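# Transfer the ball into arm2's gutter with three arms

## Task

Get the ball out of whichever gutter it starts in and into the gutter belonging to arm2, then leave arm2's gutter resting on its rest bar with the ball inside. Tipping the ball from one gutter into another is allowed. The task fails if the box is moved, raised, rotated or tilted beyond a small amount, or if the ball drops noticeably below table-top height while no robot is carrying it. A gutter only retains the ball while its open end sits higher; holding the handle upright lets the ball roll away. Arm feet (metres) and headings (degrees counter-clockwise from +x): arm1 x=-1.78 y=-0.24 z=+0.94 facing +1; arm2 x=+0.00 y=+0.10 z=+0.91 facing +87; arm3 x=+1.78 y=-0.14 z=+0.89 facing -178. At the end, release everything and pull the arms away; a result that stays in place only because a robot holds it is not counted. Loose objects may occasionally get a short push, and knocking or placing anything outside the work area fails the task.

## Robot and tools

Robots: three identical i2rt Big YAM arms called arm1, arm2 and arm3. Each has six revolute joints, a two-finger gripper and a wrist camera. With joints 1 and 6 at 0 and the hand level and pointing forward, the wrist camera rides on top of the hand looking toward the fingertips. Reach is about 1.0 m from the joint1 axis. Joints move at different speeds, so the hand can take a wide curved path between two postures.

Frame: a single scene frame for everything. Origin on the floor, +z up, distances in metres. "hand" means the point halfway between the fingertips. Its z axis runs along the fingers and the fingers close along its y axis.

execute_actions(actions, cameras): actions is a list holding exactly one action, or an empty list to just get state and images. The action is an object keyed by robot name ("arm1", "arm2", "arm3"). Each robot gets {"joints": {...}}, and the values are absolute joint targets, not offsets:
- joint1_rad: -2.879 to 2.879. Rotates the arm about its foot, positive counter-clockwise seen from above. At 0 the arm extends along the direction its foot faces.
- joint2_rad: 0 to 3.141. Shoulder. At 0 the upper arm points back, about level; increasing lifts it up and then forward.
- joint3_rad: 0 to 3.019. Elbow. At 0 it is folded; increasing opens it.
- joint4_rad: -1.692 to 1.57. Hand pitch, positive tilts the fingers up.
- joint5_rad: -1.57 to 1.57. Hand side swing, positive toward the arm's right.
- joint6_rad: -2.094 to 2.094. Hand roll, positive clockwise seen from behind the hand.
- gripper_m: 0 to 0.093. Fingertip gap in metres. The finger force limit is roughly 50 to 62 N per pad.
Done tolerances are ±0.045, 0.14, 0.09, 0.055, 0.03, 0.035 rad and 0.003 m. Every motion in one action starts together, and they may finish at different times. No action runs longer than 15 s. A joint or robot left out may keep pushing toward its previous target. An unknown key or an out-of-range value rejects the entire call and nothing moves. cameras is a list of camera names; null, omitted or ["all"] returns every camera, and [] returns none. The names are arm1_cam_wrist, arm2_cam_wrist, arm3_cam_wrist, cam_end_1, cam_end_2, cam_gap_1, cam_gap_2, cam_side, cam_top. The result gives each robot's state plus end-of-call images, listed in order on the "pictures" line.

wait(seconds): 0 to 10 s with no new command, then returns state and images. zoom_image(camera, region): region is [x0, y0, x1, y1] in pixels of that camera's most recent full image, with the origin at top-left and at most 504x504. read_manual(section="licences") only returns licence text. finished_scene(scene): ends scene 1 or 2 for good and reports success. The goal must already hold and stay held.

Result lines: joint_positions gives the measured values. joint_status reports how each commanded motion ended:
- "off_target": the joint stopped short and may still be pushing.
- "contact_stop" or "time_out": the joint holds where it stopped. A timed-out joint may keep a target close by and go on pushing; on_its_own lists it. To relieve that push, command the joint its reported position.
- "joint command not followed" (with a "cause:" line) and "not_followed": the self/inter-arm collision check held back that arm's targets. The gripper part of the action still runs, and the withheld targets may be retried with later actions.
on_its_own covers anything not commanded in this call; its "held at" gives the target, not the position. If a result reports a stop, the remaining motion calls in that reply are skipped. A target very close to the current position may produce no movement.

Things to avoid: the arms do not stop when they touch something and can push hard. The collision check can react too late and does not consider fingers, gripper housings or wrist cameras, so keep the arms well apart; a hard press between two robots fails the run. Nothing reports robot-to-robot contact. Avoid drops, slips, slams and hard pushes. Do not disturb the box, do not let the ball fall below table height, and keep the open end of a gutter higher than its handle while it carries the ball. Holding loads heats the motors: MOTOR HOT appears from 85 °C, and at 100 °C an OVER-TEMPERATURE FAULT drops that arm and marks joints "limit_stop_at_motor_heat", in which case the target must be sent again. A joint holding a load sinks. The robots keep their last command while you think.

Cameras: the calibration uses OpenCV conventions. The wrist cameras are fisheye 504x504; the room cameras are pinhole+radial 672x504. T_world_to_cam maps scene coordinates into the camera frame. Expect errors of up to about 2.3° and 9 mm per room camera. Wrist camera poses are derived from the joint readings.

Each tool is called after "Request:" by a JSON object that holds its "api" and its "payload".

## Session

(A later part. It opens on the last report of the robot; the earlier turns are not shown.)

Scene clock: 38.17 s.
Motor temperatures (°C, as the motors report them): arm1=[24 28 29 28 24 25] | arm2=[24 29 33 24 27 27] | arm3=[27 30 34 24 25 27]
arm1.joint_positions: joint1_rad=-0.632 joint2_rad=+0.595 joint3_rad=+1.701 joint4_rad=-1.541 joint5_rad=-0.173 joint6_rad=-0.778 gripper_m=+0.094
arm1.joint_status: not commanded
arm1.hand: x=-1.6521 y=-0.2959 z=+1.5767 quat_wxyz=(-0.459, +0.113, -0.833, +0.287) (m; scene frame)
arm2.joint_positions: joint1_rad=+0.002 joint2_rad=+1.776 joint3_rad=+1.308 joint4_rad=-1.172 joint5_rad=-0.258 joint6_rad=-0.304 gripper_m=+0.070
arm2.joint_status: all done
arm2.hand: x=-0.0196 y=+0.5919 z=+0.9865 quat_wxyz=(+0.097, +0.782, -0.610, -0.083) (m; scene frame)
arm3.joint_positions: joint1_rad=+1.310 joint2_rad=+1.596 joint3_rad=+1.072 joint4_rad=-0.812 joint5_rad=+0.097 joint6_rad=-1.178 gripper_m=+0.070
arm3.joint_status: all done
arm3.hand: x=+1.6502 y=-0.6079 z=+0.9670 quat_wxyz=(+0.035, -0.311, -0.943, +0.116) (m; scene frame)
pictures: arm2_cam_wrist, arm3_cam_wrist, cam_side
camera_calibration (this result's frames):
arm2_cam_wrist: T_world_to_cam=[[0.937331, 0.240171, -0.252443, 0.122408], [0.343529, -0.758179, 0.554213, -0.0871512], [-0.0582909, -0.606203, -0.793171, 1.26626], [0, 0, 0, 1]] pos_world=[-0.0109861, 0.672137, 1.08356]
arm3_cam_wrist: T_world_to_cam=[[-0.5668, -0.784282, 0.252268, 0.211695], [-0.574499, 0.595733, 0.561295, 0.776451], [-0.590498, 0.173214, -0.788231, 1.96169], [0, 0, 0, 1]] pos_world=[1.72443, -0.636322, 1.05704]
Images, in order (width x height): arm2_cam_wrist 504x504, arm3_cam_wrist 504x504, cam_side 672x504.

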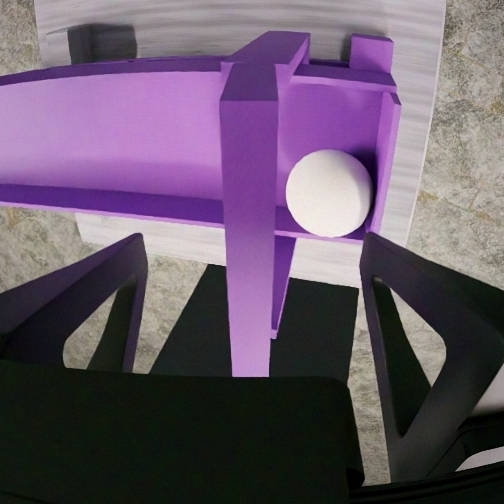

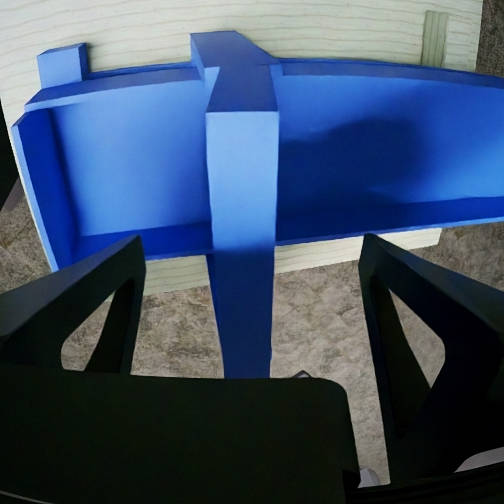

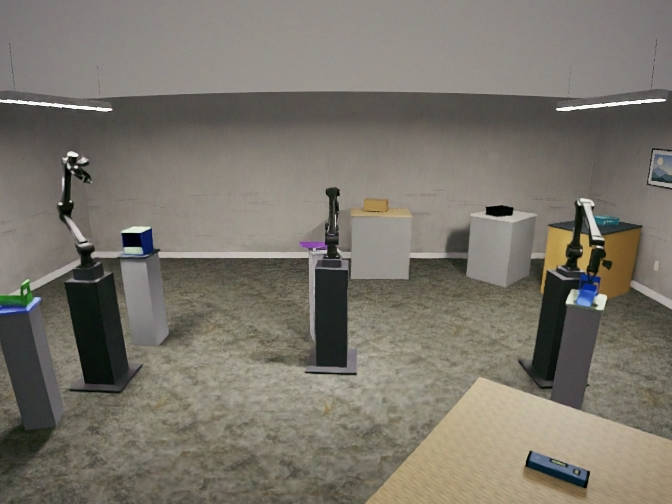

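Request:
{"api": "execute_actions", "payload": {"actions": [{"arm2":{"joints":{"joint2_rad":1.25}},"arm3":{"joints":{"joint2_rad":1.1}}}], "cameras": ["cam_end_1","cam_end_2","cam_side","cam_top"]}}

Request:
{"api": "zoom_image", "payload": {"camera": "cam_end_2", "region": [340, 60, 460, 170]}}

Request:
{"api": "zoom_image", "payload": {"camera": "cam_top", "region": [290, 110, 410, 230]}}

Scene clock: 39.90 s.
Motor temperatures (°C, as the motors report them): arm1=[24 28 29 28 24 25] | arm2=[24 29 33 24 27 27] | arm3=[27 29 34 24 25 27]
arm1.joint_positions: joint1_rad=-0.632 joint2_rad=+0.595 joint3_rad=+1.701 joint4_rad=-1.541 joint5_rad=-0.173 joint6_rad=-0.778 gripper_m=+0.094
arm1.joint_status: not commanded
arm1.hand: x=-1.6521 y=-0.2959 z=+1.5767 quat_wxyz=(-0.459, +0.113, -0.833, +0.287) (m; scene frame)
arm2.joint_positions: joint1_rad=+0.002 joint2_rad=+1.240 joint3_rad=+1.308 joint4_rad=-1.172 joint5_rad=-0.258 joint6_rad=-0.304 gripper_m=+0.070
arm2.joint_status: all done
arm2.hand: x=-0.0238 y=+0.5534 z=+1.2332 quat_wxyz=(-0.121, +0.782, -0.566, -0.231) (m; scene frame)
arm3.joint_positions: joint1_rad=+1.310 joint2_rad=+1.095 joint3_rad=+1.072 joint4_rad=-0.810 joint5_rad=+0.097 joint6_rad=-1.178 gripper_m=+0.070
arm3.joint_status: all done
arm3.hand: x=+1.6552 y=-0.5787 z=+1.1976 quat_wxyz=(+0.013, -0.305, -0.882, +0.358) (m; scene frame)
pictures: cam_end_1, cam_end_2, cam_side, cam_top
Images, in order (width x height): cam_end_1 672x504, cam_end_2 672x504, cam_side 672x504, cam_top 672x504.

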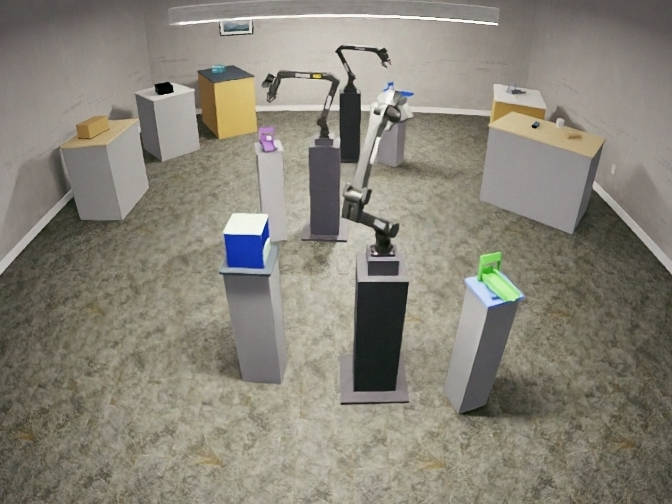

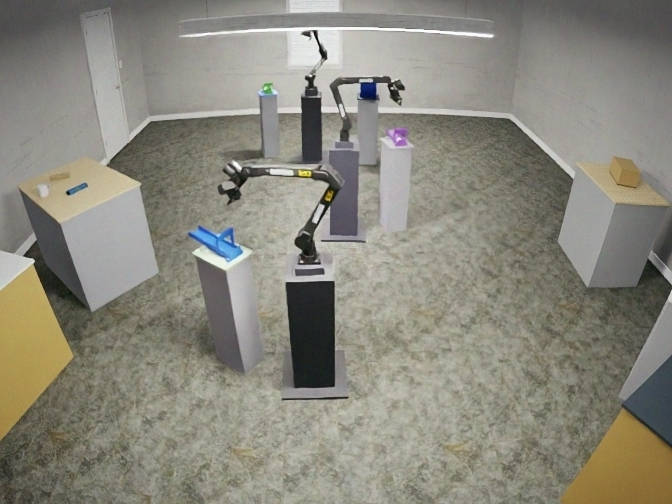

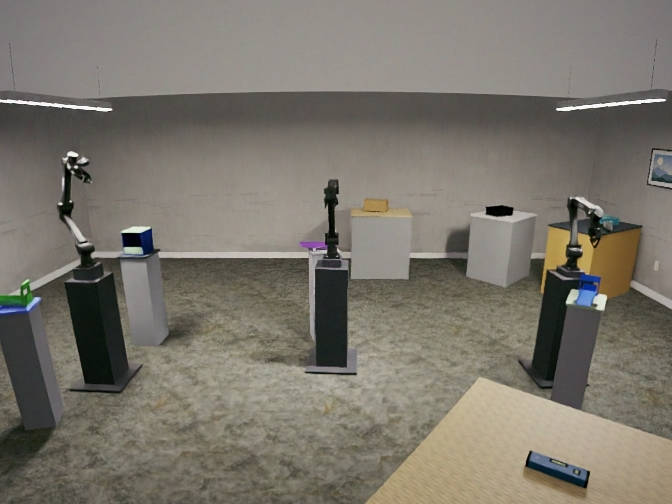

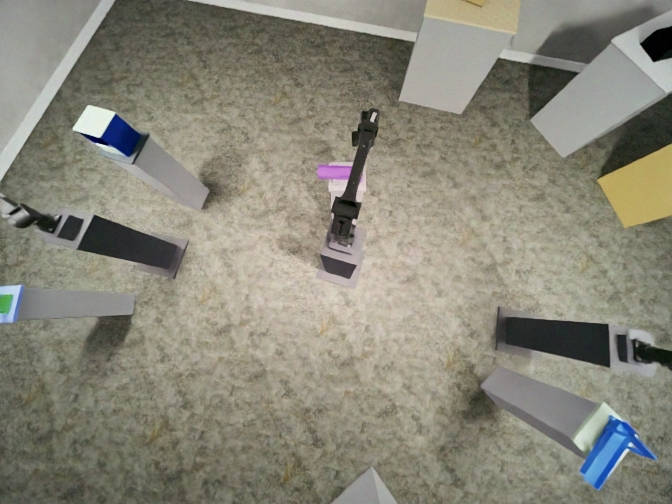

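Region (340, 60, 460, 170) of cam_end_2's 672x504 image, scaled by 4.200, with more detail than that image has; it fills the top 462 rows of this view, and the rest is white.

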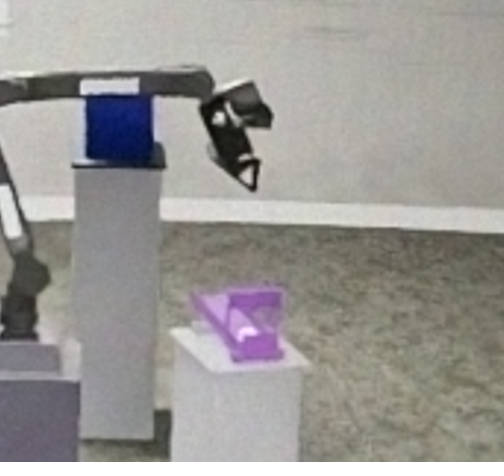

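Region (290, 110, 410, 230) of cam_top's 672x504 image, scaled by 4.200, with more detail than that image has.

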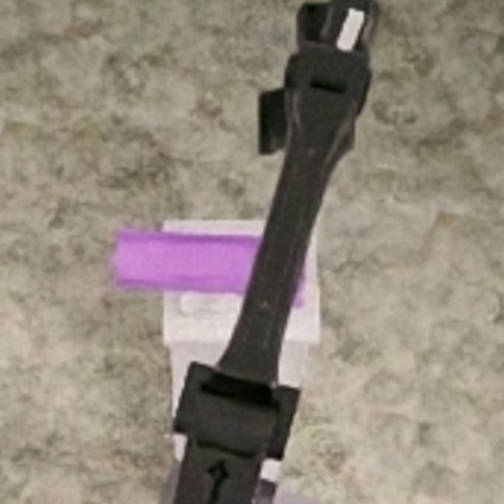

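Request:
{"api": "finished_scene", "payload": {"scene": 2}}

The scene is finished: the task was done.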